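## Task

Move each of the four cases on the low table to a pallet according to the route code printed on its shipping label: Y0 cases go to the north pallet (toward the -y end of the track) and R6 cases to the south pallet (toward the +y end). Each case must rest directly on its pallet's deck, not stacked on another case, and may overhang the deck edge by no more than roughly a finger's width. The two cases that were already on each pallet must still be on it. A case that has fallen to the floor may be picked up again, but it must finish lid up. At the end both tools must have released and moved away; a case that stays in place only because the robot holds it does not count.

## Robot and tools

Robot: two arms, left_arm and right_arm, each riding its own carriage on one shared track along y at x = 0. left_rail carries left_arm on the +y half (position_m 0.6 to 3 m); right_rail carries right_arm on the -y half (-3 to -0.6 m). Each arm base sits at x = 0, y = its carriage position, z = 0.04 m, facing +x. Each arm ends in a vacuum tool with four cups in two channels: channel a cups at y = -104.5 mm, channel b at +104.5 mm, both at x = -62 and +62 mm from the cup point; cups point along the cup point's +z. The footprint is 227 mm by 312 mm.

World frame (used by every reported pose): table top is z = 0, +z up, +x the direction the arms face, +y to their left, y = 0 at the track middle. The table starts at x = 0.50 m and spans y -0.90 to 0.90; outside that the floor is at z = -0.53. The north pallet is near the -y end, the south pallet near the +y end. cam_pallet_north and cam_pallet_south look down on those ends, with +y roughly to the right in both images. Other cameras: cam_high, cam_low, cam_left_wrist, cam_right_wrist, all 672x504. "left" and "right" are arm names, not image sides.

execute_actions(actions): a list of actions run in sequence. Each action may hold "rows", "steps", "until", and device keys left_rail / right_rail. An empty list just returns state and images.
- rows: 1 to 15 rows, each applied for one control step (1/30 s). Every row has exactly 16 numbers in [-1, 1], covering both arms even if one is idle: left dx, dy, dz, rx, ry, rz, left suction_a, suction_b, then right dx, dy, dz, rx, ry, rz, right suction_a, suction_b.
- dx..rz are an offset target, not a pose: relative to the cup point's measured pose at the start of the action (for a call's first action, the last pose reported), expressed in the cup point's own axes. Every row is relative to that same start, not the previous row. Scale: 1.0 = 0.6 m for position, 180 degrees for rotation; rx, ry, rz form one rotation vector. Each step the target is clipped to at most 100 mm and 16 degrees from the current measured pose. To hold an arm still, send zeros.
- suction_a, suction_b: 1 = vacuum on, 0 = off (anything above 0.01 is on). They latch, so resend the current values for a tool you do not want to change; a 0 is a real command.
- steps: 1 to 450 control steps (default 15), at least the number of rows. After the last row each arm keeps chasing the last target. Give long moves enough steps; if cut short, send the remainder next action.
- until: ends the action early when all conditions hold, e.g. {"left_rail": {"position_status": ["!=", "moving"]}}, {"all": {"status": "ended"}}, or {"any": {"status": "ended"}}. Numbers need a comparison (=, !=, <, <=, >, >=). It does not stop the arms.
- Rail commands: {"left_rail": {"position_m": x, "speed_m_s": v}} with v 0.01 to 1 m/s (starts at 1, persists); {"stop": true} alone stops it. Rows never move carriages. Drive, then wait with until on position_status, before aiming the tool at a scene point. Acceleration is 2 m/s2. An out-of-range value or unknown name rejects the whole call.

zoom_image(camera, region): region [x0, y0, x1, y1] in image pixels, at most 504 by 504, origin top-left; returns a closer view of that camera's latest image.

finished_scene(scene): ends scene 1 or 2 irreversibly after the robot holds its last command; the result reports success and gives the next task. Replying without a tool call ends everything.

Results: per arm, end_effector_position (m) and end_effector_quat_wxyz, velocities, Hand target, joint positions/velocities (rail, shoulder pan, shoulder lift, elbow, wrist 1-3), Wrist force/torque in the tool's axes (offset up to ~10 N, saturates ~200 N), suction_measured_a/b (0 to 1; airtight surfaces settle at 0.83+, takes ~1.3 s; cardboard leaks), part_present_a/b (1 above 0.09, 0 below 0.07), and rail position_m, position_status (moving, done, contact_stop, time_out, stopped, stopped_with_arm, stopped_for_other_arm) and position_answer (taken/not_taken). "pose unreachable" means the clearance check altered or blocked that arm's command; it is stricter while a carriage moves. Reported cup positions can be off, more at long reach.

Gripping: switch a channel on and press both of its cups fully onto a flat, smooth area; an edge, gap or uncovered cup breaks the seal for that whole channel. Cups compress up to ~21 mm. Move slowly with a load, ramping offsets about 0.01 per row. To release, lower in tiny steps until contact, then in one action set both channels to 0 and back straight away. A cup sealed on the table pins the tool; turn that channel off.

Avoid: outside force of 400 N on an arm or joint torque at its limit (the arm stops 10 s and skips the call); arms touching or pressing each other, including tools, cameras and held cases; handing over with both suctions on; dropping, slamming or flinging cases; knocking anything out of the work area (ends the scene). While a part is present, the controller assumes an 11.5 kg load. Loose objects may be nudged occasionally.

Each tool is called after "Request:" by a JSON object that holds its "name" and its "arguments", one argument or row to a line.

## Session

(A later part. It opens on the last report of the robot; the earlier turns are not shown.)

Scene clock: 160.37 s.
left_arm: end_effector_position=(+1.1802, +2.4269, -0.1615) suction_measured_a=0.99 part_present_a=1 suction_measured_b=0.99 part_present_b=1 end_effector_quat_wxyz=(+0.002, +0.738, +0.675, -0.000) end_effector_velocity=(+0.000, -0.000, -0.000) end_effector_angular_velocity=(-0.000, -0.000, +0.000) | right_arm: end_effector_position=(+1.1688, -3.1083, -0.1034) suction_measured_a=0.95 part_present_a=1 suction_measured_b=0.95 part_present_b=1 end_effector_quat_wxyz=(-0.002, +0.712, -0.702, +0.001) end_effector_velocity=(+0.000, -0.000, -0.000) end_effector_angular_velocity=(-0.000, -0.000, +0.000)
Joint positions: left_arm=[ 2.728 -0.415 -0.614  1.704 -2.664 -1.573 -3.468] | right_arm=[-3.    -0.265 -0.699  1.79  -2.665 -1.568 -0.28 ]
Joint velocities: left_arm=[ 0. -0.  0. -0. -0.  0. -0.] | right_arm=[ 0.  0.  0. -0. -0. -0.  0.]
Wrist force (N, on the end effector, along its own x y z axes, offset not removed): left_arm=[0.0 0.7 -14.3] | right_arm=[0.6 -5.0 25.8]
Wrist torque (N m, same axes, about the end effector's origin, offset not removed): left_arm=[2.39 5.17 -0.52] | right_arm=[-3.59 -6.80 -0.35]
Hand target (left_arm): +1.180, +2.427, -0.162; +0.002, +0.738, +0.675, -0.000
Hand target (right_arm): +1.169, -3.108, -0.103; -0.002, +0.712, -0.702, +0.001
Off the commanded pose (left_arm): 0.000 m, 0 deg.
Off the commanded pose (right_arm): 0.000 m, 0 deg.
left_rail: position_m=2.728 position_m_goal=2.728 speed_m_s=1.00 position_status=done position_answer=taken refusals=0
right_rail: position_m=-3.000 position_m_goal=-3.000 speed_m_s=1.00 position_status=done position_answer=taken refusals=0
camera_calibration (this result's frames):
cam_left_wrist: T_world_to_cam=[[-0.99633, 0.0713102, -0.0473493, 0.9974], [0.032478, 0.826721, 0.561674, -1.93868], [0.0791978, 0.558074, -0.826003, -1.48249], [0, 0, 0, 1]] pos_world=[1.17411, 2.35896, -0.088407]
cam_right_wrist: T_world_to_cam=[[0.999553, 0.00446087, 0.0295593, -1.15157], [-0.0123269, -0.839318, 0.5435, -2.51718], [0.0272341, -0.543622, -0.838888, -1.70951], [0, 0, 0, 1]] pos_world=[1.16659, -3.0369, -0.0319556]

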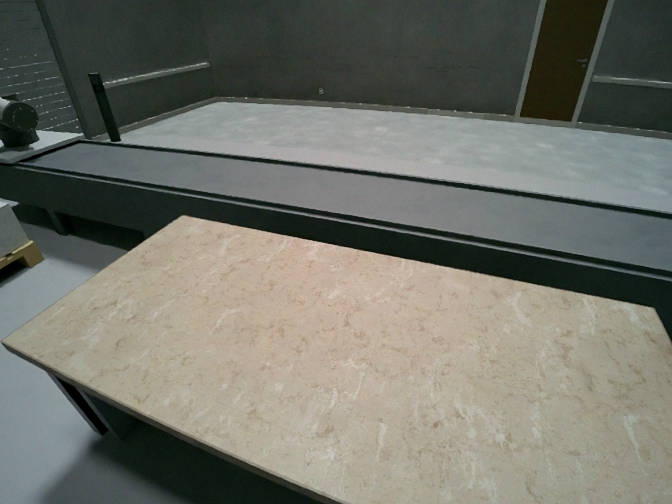

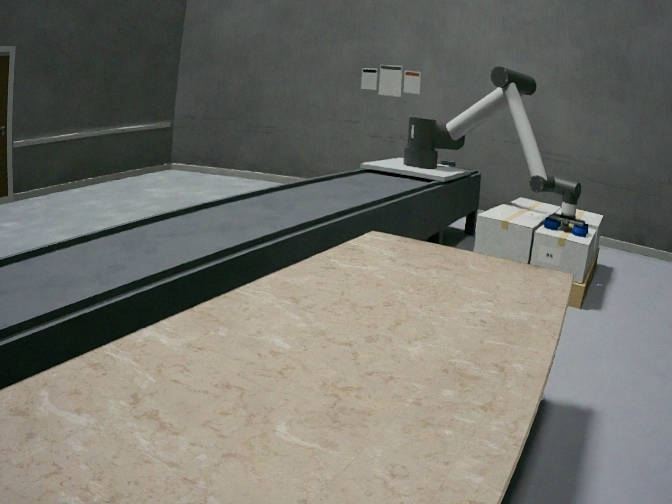

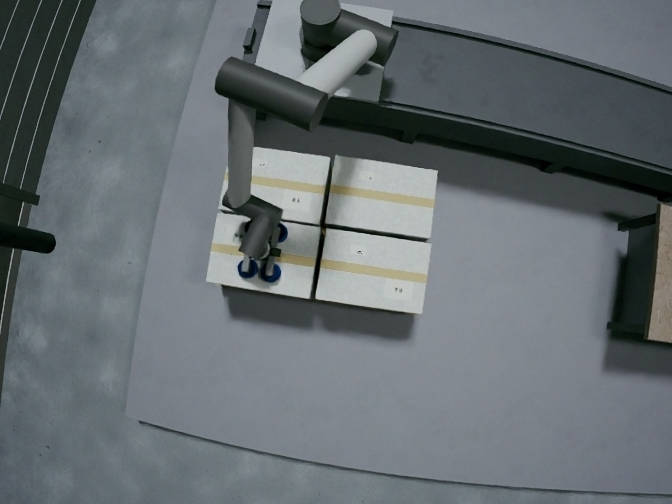

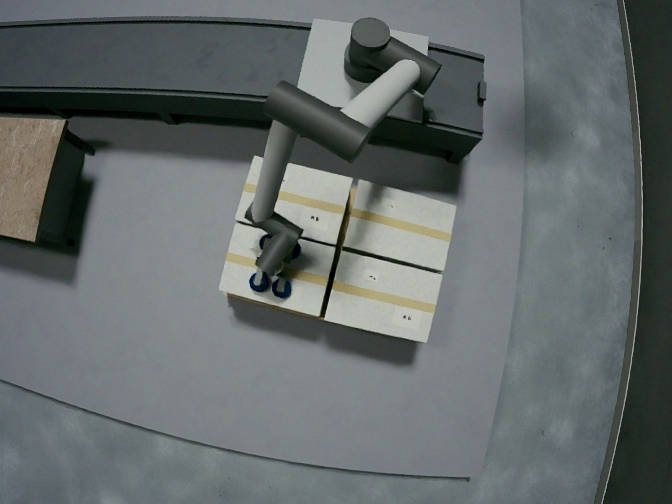

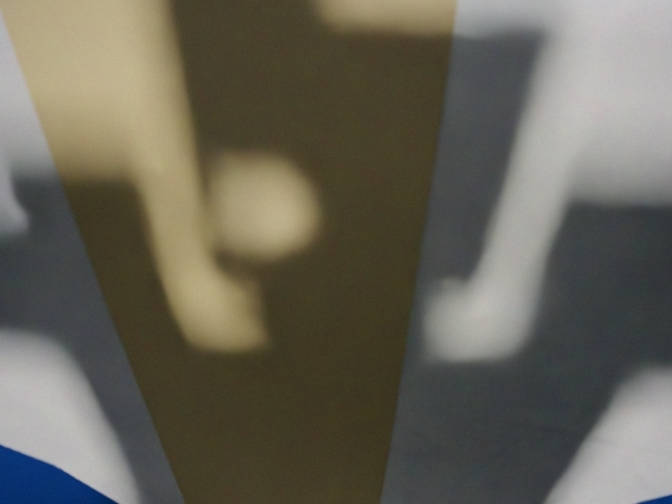

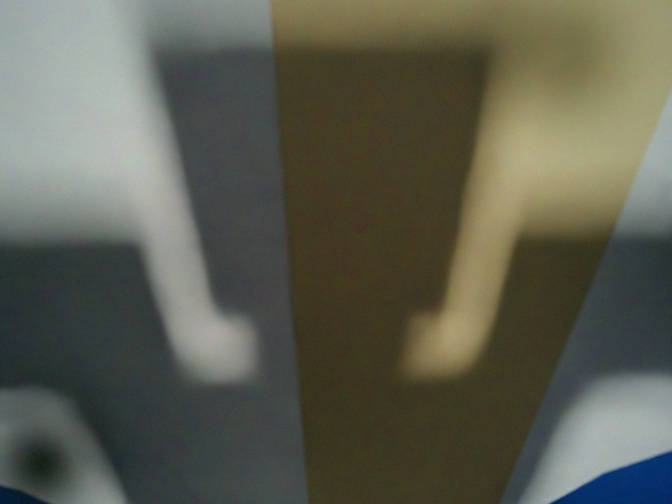

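Request:
{"name": "execute_actions", "arguments": {
  "actions": [
    {"rows": [[0,0,0.002,0,0,0,1,1,0,0,0.002,0,0,0,1,1]], "steps": 1}
  ]
}}

Scene clock: 164.00 s.
left_arm: end_effector_position=(+1.1802, +2.4269, -0.1615) suction_measured_a=0.99 part_present_a=1 suction_measured_b=0.99 part_present_b=1 end_effector_quat_wxyz=(+0.002, +0.738, +0.675, -0.000) end_effector_velocity=(-0.000, +0.000, -0.001) end_effector_angular_velocity=(+0.000, +0.000, -0.000) | right_arm: end_effector_position=(+1.1688, -3.1083, -0.1034) suction_measured_a=0.95 part_present_a=1 suction_measured_b=0.95 part_present_b=1 end_effector_quat_wxyz=(-0.002, +0.712, -0.702, +0.001) end_effector_velocity=(-0.000, +0.000, -0.001) end_effector_angular_velocity=(+0.000, +0.000, +0.000)
Joint positions: left_arm=[ 2.728 -0.415 -0.614  1.704 -2.664 -1.573 -3.468] | right_arm=[-3.    -0.265 -0.699  1.79  -2.665 -1.568 -0.28 ]
Joint velocities: left_arm=[ 0.    -0.     0.001 -0.    -0.001  0.     0.   ] | right_arm=[ 0.     0.     0.001 -0.    -0.001 -0.    -0.   ]
Wrist force (N, on the end effector, along its own x y z axes, offset not removed): left_arm=[2.7 -2.5 -12.8] | right_arm=[1.7 -5.8 26.0]
Wrist torque (N m, same axes, about the end effector's origin, offset not removed): left_arm=[1.92 4.90 -0.49] | right_arm=[-3.56 -6.90 -0.26]
Hand target (left_arm): +1.180, +2.427, -0.163; +0.002, +0.738, +0.675, -0.000
Hand target (right_arm): +1.169, -3.108, -0.105; -0.002, +0.712, -0.702, +0.001
Off the commanded pose (left_arm): 0.001 m, 0 deg.
Off the commanded pose (right_arm): 0.001 m, 0 deg.
left_rail: position_m=2.728 position_m_goal=2.728 speed_m_s=1.00 position_status=done position_answer=taken refusals=0
right_rail: position_m=-3.000 position_m_goal=-3.000 speed_m_s=1.00 position_status=done position_answer=taken refusals=0
camera_calibration (this result's frames):
cam_left_wrist: T_world_to_cam=[[-0.99633, 0.0713133, -0.0473479, 0.997389], [0.0324813, 0.826721, 0.561674, -1.93865], [0.0791983, 0.558075, -0.826002, -1.48253], [0, 0, 0, 1]] pos_world=[1.17411, 2.35896, -0.0884579]
cam_right_wrist: T_world_to_cam=[[0.999553, 0.004462, 0.0295585, -1.15157], [-0.0123255, -0.839318, 0.5435, -2.51715], [0.0272341, -0.543622, -0.838888, -1.70955], [0, 0, 0, 1]] pos_world=[1.16659, -3.0369, -0.0320052]

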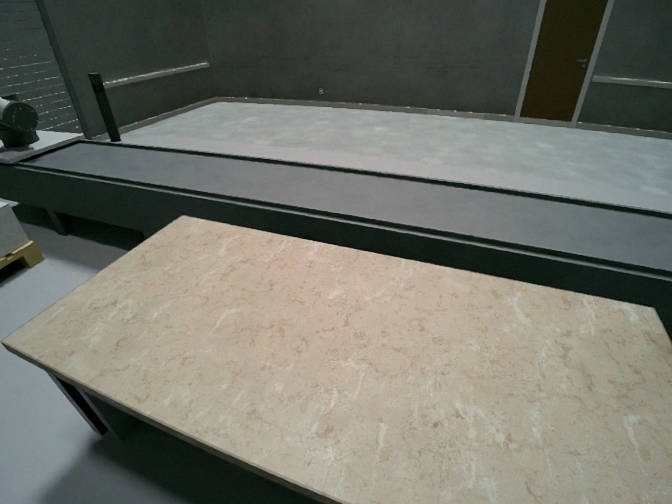

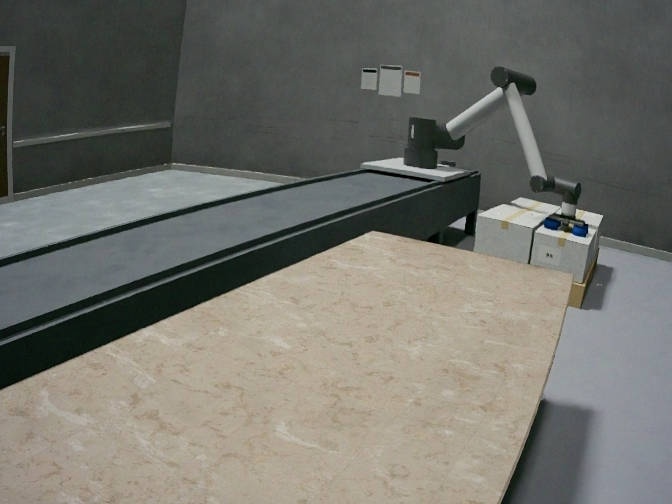

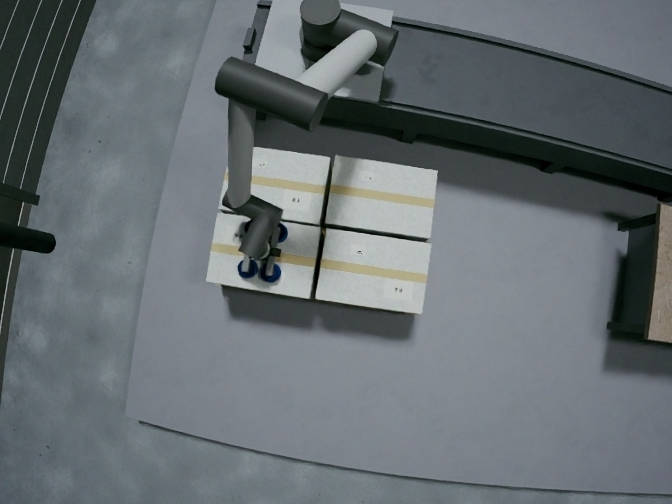

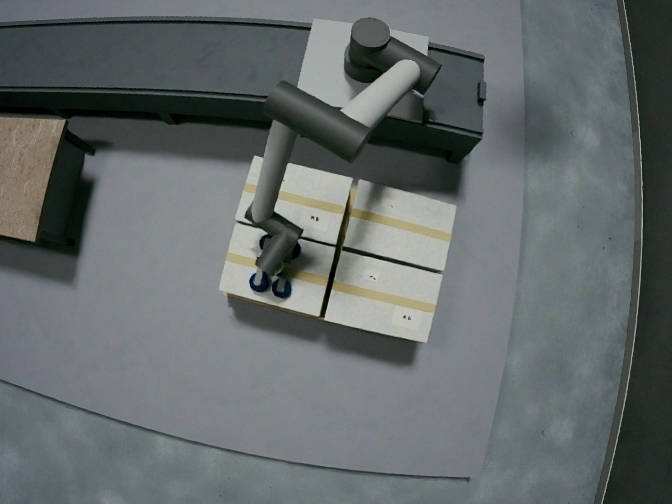

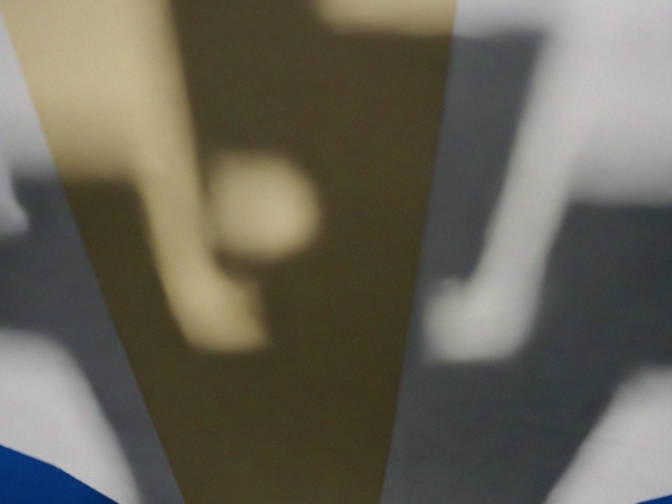

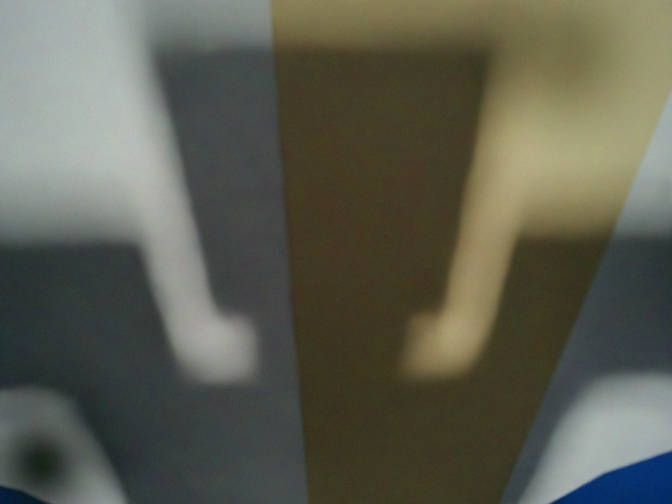

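Request:
{"name": "execute_actions", "arguments": {
  "actions": []
}}

Scene clock: 164.37 s.
left_arm: end_effector_position=(+1.1802, +2.4269, -0.1626) suction_measured_a=0.99 part_present_a=1 suction_measured_b=0.99 part_present_b=1 end_effector_quat_wxyz=(+0.002, +0.738, +0.675, -0.000) end_effector_velocity=(+0.000, -0.000, -0.001) end_effector_angular_velocity=(-0.000, -0.000, -0.000) | right_arm: end_effector_position=(+1.1688, -3.1083, -0.1045) suction_measured_a=0.95 part_present_a=1 suction_measured_b=0.95 part_present_b=1 end_effector_quat_wxyz=(-0.002, +0.712, -0.702, +0.001) end_effector_velocity=(+0.000, -0.000, -0.001) end_effector_angular_velocity=(+0.000, +0.000, +0.000)
Joint positions: left_arm=[ 2.728 -0.415 -0.612  1.704 -2.665 -1.573 -3.468] | right_arm=[-3.    -0.265 -0.698  1.79  -2.666 -1.568 -0.28 ]
Joint velocities: left_arm=[ 0.     0.     0.001 -0.    -0.     0.     0.   ] | right_arm=[ 0.     0.     0.001 -0.    -0.    -0.    -0.   ]
Wrist force (N, on the end effector, along its own x y z axes, offset not removed): left_arm=[-1.3 -2.2 -11.5] | right_arm=[-5.4 -7.5 25.9]
Wrist torque (N m, same axes, about the end effector's origin, offset not removed): left_arm=[2.00 5.27 -0.58] | right_arm=[-3.82 -5.89 -0.21]
Hand target (left_arm): +1.180, +2.427, -0.163; +0.002, +0.738, +0.675, -0.000
Hand target (right_arm): +1.169, -3.108, -0.105; -0.002, +0.712, -0.702, +0.001
Off the commanded pose (left_arm): 0.000 m, 0 deg.
Off the commanded pose (right_arm): 0.000 m, 0 deg.
left_rail: position_m=2.728 position_m_goal=2.728 speed_m_s=1.00 position_status=done position_answer=taken refusals=0
right_rail: position_m=-3.000 position_m_goal=-3.000 speed_m_s=1.00 position_status=done position_answer=taken refusals=0
camera_calibration (this result's frames):
cam_left_wrist: T_world_to_cam=[[-0.99633, 0.0713147, -0.0473436, 0.997336], [0.0324848, 0.826719, 0.561676, -1.93804], [0.0791956, 0.558076, -0.826002, -1.48342], [0, 0, 0, 1]] pos_world=[1.17411, 2.35895, -0.0895406]
cam_right_wrist: T_world_to_cam=[[0.999553, 0.00446336, 0.0295522, -1.15153], [-0.0123209, -0.83932, 0.543499, -2.51657], [0.0272295, -0.54362, -0.83889, -1.71044], [0, 0, 0, 1]] pos_world=[1.16659, -3.0369, -0.0330897]

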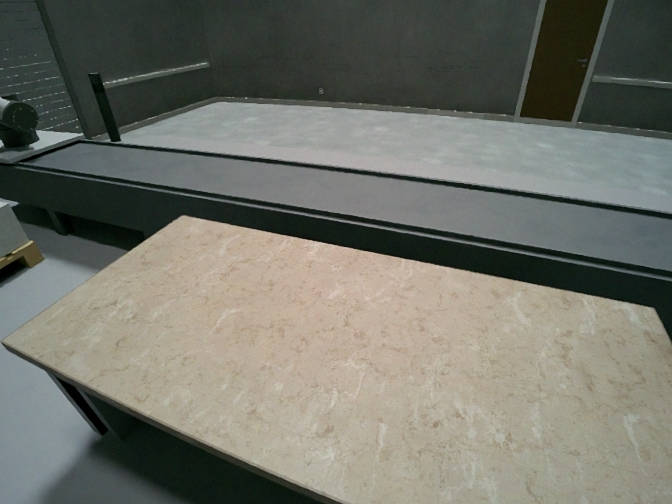

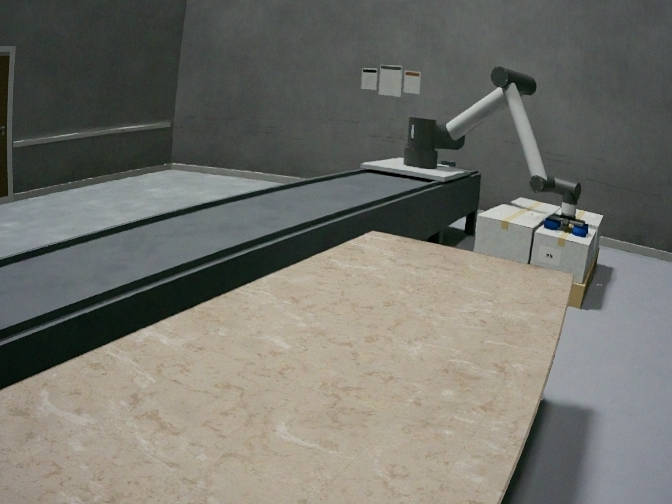

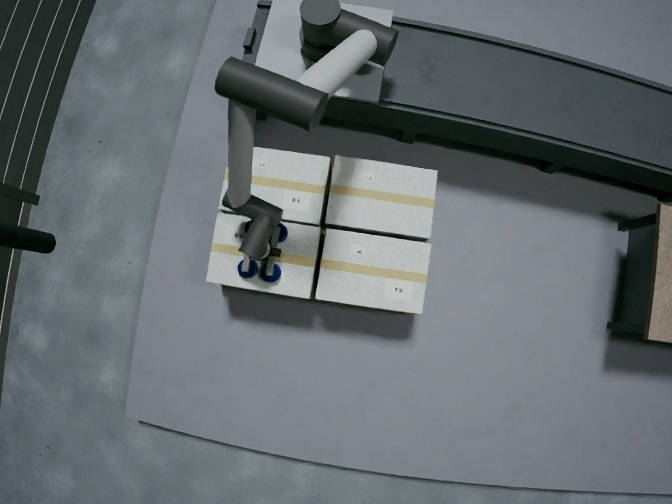

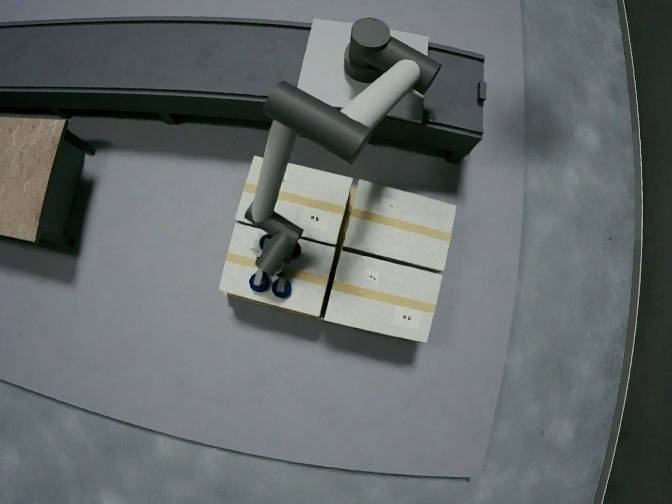

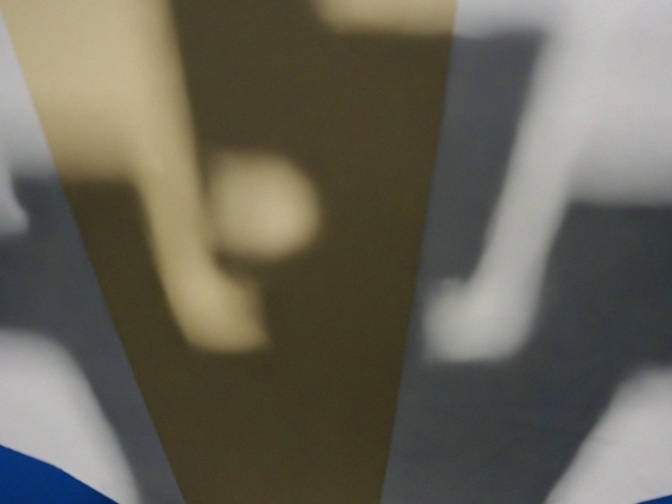

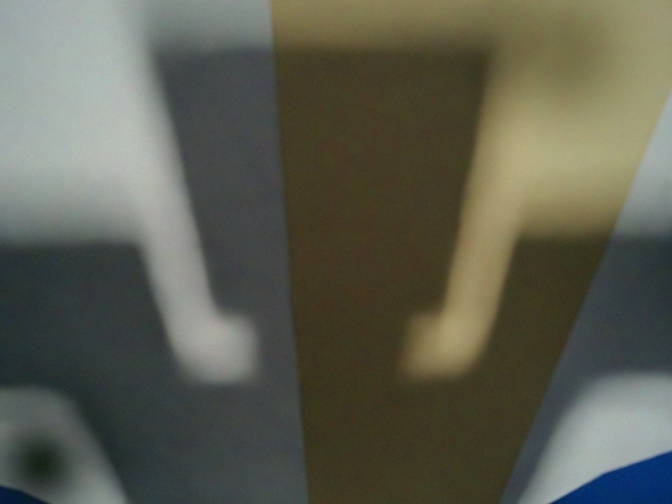

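Request:
{"name": "execute_actions", "arguments": {
  "actions": [
    {"rows": [[0,0,0.002,0,0,0,1,1,0,0,0.002,0,0,0,1,1]], "steps": 1}
  ]
}}

Scene clock: 165.40 s.
left_arm: end_effector_position=(+1.1802, +2.4269, -0.1627) suction_measured_a=0.99 part_present_a=1 suction_measured_b=0.99 part_present_b=1 end_effector_quat_wxyz=(+0.002, +0.738, +0.675, -0.000) end_effector_velocity=(-0.000, +0.000, -0.001) end_effector_angular_velocity=(+0.000, +0.000, +0.000) | right_arm: end_effector_position=(+1.1688, -3.1083, -0.1046) suction_measured_a=0.95 part_present_a=1 suction_measured_b=0.95 part_present_b=1 end_effector_quat_wxyz=(-0.002, +0.712, -0.702, +0.001) end_effector_velocity=(+0.000, -0.000, -0.001) end_effector_angular_velocity=(+0.000, +0.000, -0.000)
Joint positions: left_arm=[ 2.728 -0.415 -0.612  1.704 -2.665 -1.573 -3.468] | right_arm=[-3.    -0.265 -0.698  1.79  -2.666 -1.568 -0.28 ]
Joint velocities: left_arm=[ 0.     0.     0.001 -0.    -0.001 -0.    -0.   ] | right_arm=[ 0.     0.     0.001 -0.    -0.001  0.     0.   ]
Wrist force (N, on the end effector, along its own x y z axes, offset not removed): left_arm=[1.9 -1.2 -13.4] | right_arm=[0.0 -6.0 27.7]
Wrist torque (N m, same axes, about the end effector's origin, offset not removed): left_arm=[2.16 4.99 -0.65] | right_arm=[-3.57 -6.61 -0.22]
Hand target (left_arm): +1.180, +2.427, -0.164; +0.002, +0.738, +0.675, -0.000
Hand target (right_arm): +1.169, -3.108, -0.106; -0.002, +0.712, -0.702, +0.001
Off the commanded pose (left_arm): 0.001 m, 0 deg.
Off the commanded pose (right_arm): 0.001 m, 0 deg.
left_rail: position_m=2.728 position_m_goal=2.728 speed_m_s=1.00 position_status=done position_answer=taken refusals=0
right_rail: position_m=-3.000 position_m_goal=-3.000 speed_m_s=1.00 position_status=done position_answer=taken refusals=0
camera_calibration (this result's frames):
cam_left_wrist: T_world_to_cam=[[-0.99633, 0.0713145, -0.0473465, 0.997334], [0.032483, 0.82672, 0.561675, -1.938], [0.0791978, 0.558075, -0.826002, -1.48348], [0, 0, 0, 1]] pos_world=[1.17411, 2.35895, -0.089613]
cam_right_wrist: T_world_to_cam=[[0.999553, 0.00446118, 0.0295556, -1.15154], [-0.0123246, -0.839319, 0.543499, -2.51653], [0.0272312, -0.543621, -0.838889, -1.71051], [0, 0, 0, 1]] pos_world=[1.16659, -3.0369, -0.0331614]

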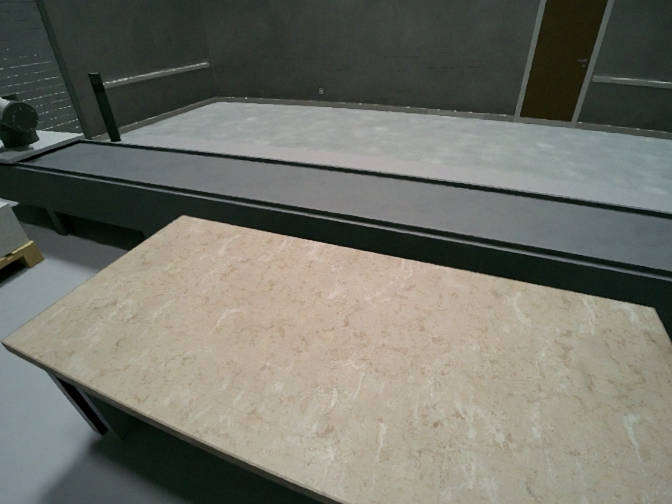

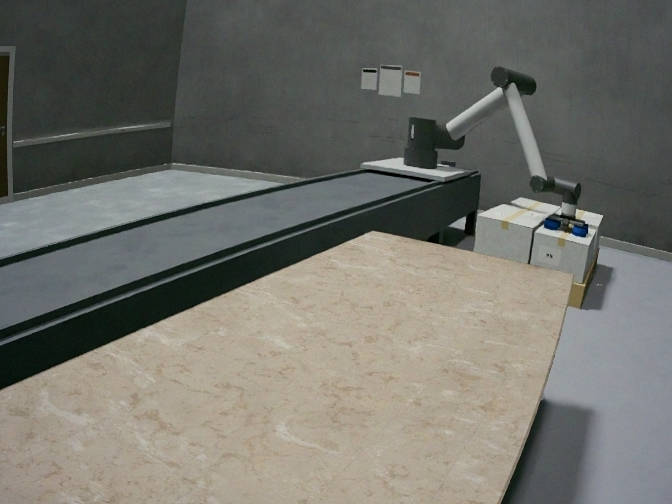

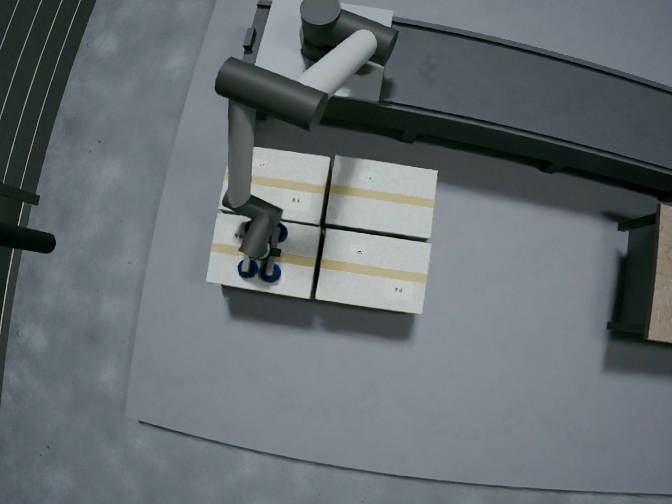

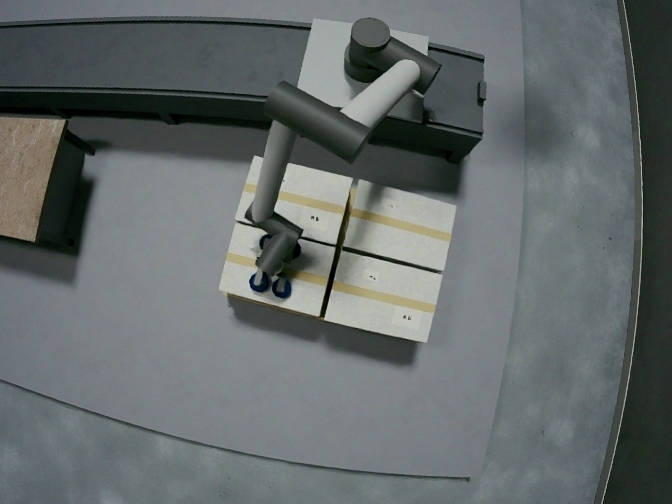

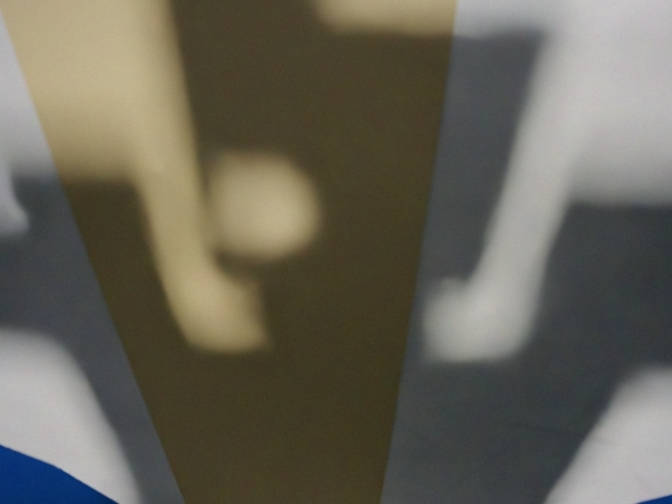

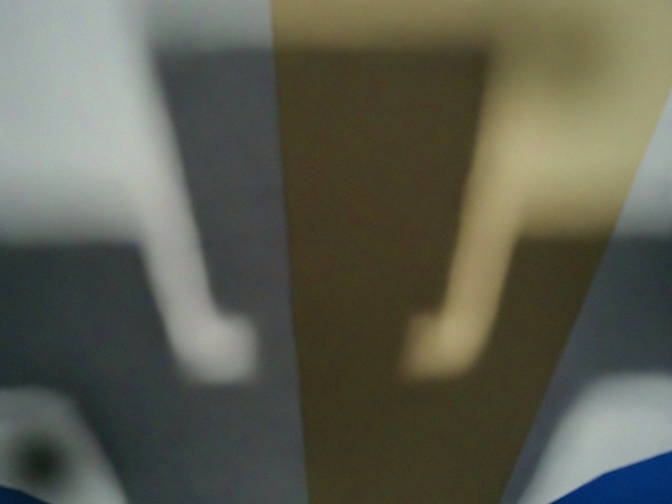

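Request:
{"name": "execute_actions", "arguments": {
  "actions": []
}}

Scene clock: 165.83 s.
left_arm: end_effector_position=(+1.1802, +2.4269, -0.1638) suction_measured_a=0.99 part_present_a=1 suction_measured_b=0.99 part_present_b=1 end_effector_quat_wxyz=(+0.002, +0.738, +0.675, -0.000) end_effector_velocity=(+0.000, -0.000, -0.000) end_effector_angular_velocity=(-0.000, -0.000, +0.000) | right_arm: end_effector_position=(+1.1688, -3.1083, -0.1057) suction_measured_a=0.95 part_present_a=1 suction_measured_b=0.95 part_present_b=1 end_effector_quat_wxyz=(-0.002, +0.712, -0.702, +0.001) end_effector_velocity=(+0.000, +0.000, -0.000) end_effector_angular_velocity=(-0.000, -0.000, +0.000)
Joint positions: left_arm=[ 2.728 -0.415 -0.611  1.704 -2.666 -1.573 -3.468] | right_arm=[-3.    -0.265 -0.697  1.79  -2.667 -1.568 -0.28 ]
Joint velocities: left_arm=[ 0. -0.  0. -0. -0.  0. -0.] | right_arm=[ 0.  0.  0. -0. -0. -0.  0.]
Wrist force (N, on the end effector, along its own x y z axes, offset not removed): left_arm=[1.2 -0.8 -13.8] | right_arm=[1.2 -9.8 24.7]
Wrist torque (N m, same axes, about the end effector's origin, offset not removed): left_arm=[2.15 5.06 -0.61] | right_arm=[-3.94 -6.76 -0.39]
Hand target (left_arm): +1.180, +2.427, -0.164; +0.002, +0.738, +0.675, -0.000
Hand target (right_arm): +1.169, -3.108, -0.106; -0.002, +0.712, -0.702, +0.001
Off the commanded pose (left_arm): 0.000 m, 0 deg.
Off the commanded pose (right_arm): 0.000 m, 0 deg.
left_rail: position_m=2.728 position_m_goal=2.728 speed_m_s=1.00 position_status=done position_answer=taken refusals=0
right_rail: position_m=-3.000 position_m_goal=-3.000 speed_m_s=1.00 position_status=done position_answer=taken refusals=0
camera_calibration (this result's frames):
cam_left_wrist: T_world_to_cam=[[-0.99633, 0.0713147, -0.047341, 0.997285], [0.0324861, 0.826719, 0.561677, -1.93739], [0.0791935, 0.558077, -0.826001, -1.48438], [0, 0, 0, 1]] pos_world=[1.17412, 2.35895, -0.0907014]
cam_right_wrist: T_world_to_cam=[[0.999553, 0.00446036, 0.0295474, -1.15151], [-0.0123208, -0.83932, 0.543498, -2.51594], [0.0272239, -0.543619, -0.83889, -1.71141], [0, 0, 0, 1]] pos_world=[1.16659, -3.0369, -0.0342513]

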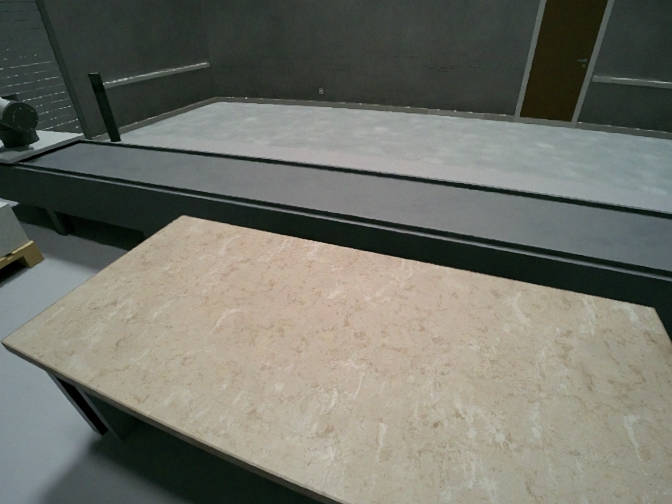

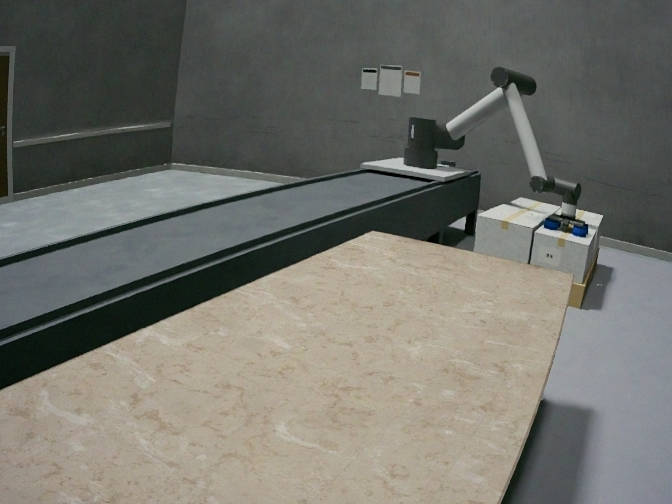

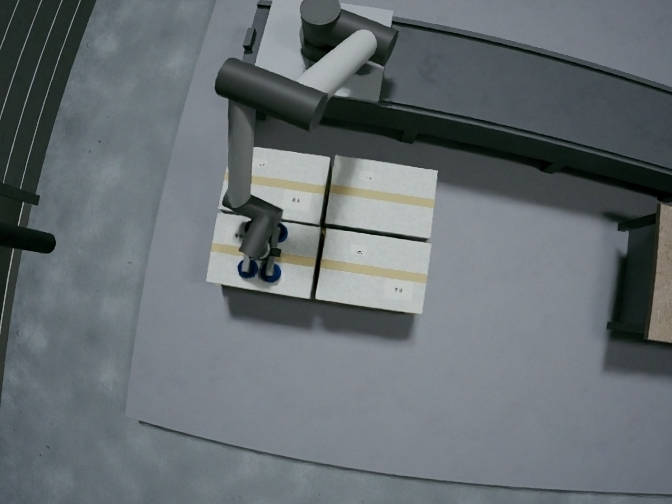

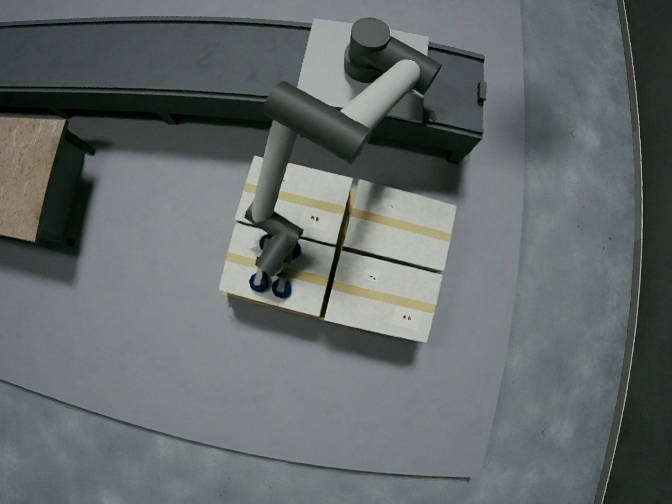

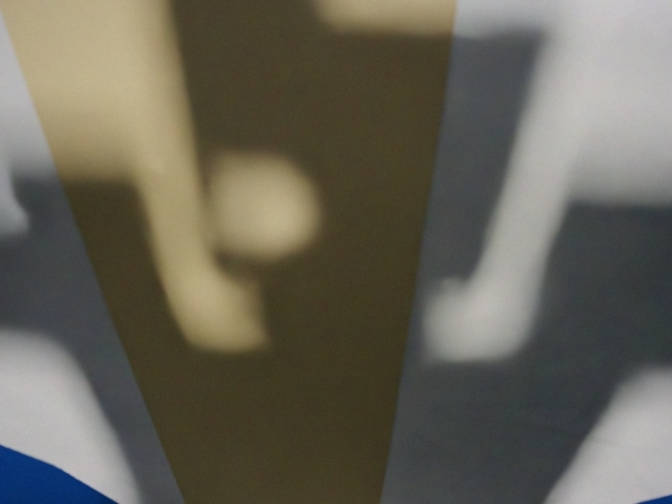

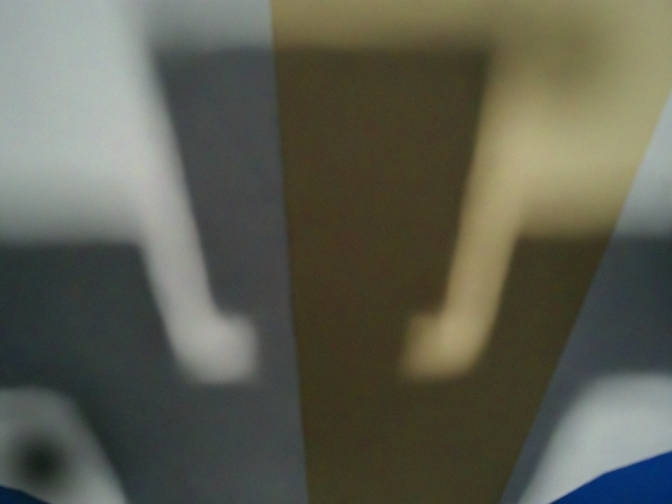

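Request:
{"name": "execute_actions", "arguments": {
  "actions": [
    {"rows": [[0,0,0.002,0,0,0,1,1,0,0,0.002,0,0,0,1,1]], "steps": 1}
  ]
}}

Scene clock: 166.97 s.
left_arm: end_effector_position=(+1.1802, +2.4269, -0.1638) suction_measured_a=0.99 part_present_a=1 suction_measured_b=0.99 part_present_b=1 end_effector_quat_wxyz=(+0.002, +0.738, +0.675, -0.000) end_effector_velocity=(+0.000, -0.000, -0.001) end_effector_angular_velocity=(+0.000, +0.000, -0.000) | right_arm: end_effector_position=(+1.1688, -3.1083, -0.1057) suction_measured_a=0.95 part_present_a=1 suction_measured_b=0.95 part_present_b=1 end_effector_quat_wxyz=(-0.002, +0.712, -0.702, +0.001) end_effector_velocity=(+0.000, +0.000, -0.001) end_effector_angular_velocity=(+0.000, +0.000, +0.000)
Joint positions: left_arm=[ 2.728 -0.415 -0.611  1.704 -2.666 -1.573 -3.468] | right_arm=[-3.    -0.265 -0.696  1.79  -2.667 -1.568 -0.28 ]
Joint velocities: left_arm=[ 0.    -0.     0.001 -0.    -0.001 -0.     0.   ] | right_arm=[ 0.     0.     0.001 -0.    -0.001  0.    -0.   ]
Wrist force (N, on the end effector, along its own x y z axes, offset not removed): left_arm=[0.6 -2.0 -15.2] | right_arm=[-0.8 -5.2 25.0]
Wrist torque (N m, same axes, about the end effector's origin, offset not removed): left_arm=[2.10 5.13 -0.50] | right_arm=[-3.48 -6.58 -0.28]
Hand target (left_arm): +1.180, +2.427, -0.165; +0.002, +0.738, +0.675, -0.000
Hand target (right_arm): +1.169, -3.108, -0.107; -0.002, +0.712, -0.702, +0.001
Off the commanded pose (left_arm): 0.001 m, 0 deg.
Off the commanded pose (right_arm): 0.001 m, 0 deg.
left_rail: position_m=2.728 position_m_goal=2.728 speed_m_s=1.00 position_status=done position_answer=taken refusals=0
right_rail: position_m=-3.000 position_m_goal=-3.000 speed_m_s=1.00 position_status=done position_answer=taken refusals=0
camera_calibration (this result's frames):
cam_left_wrist: T_world_to_cam=[[-0.99633, 0.0713173, -0.0473407, 0.997275], [0.0324884, 0.826719, 0.561677, -1.93736], [0.0791947, 0.558077, -0.826001, -1.48442], [0, 0, 0, 1]] pos_world=[1.17411, 2.35895, -0.0907472]
cam_right_wrist: T_world_to_cam=[[0.999553, 0.00446133, 0.0295482, -1.15151], [-0.0123204, -0.83932, 0.543498, -2.51592], [0.0272251, -0.543619, -0.83889, -1.71145], [0, 0, 0, 1]] pos_world=[1.16659, -3.0369, -0.0342959]

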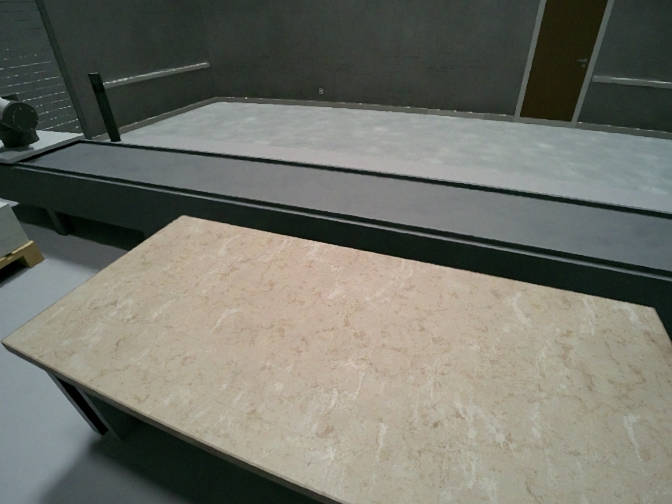

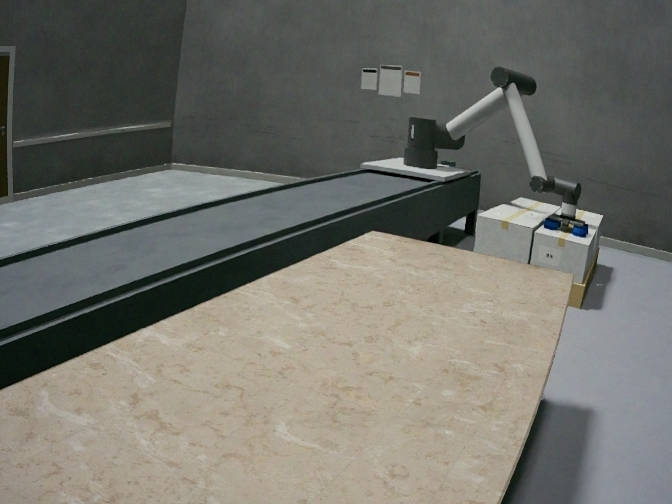

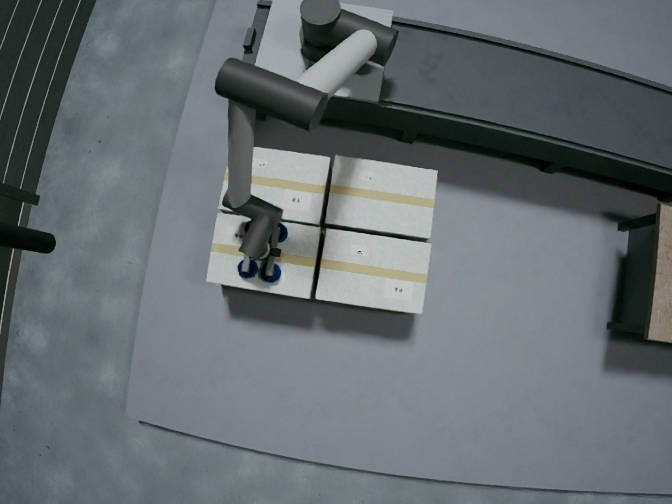

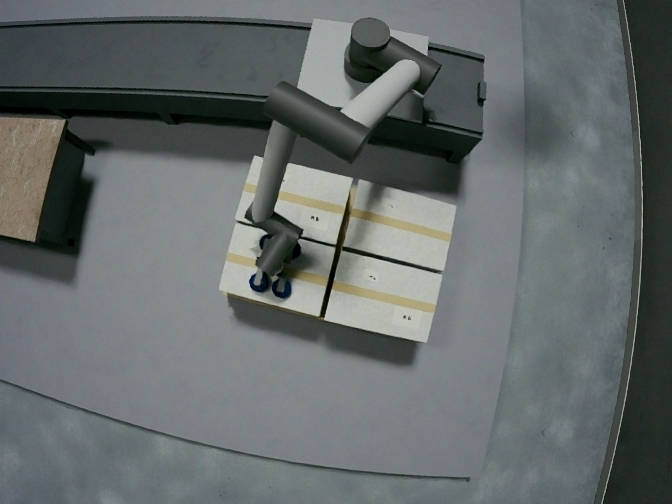

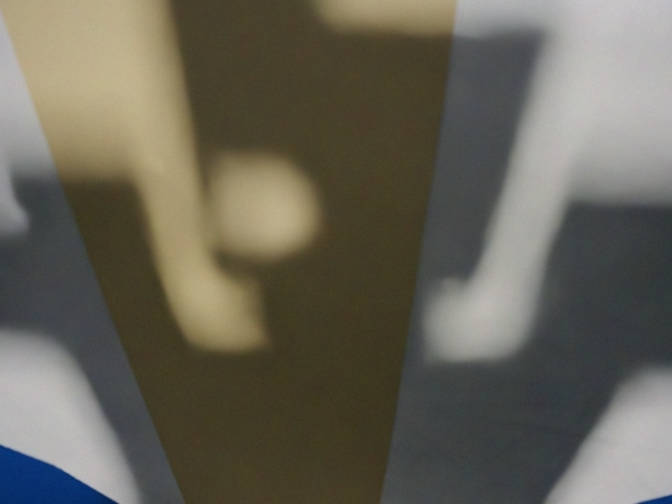

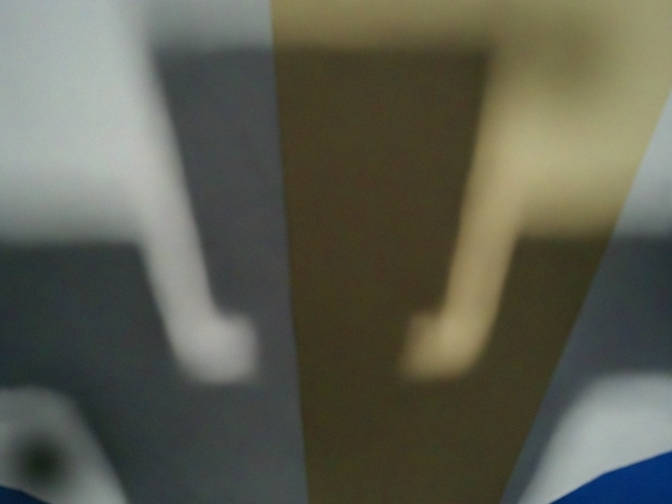

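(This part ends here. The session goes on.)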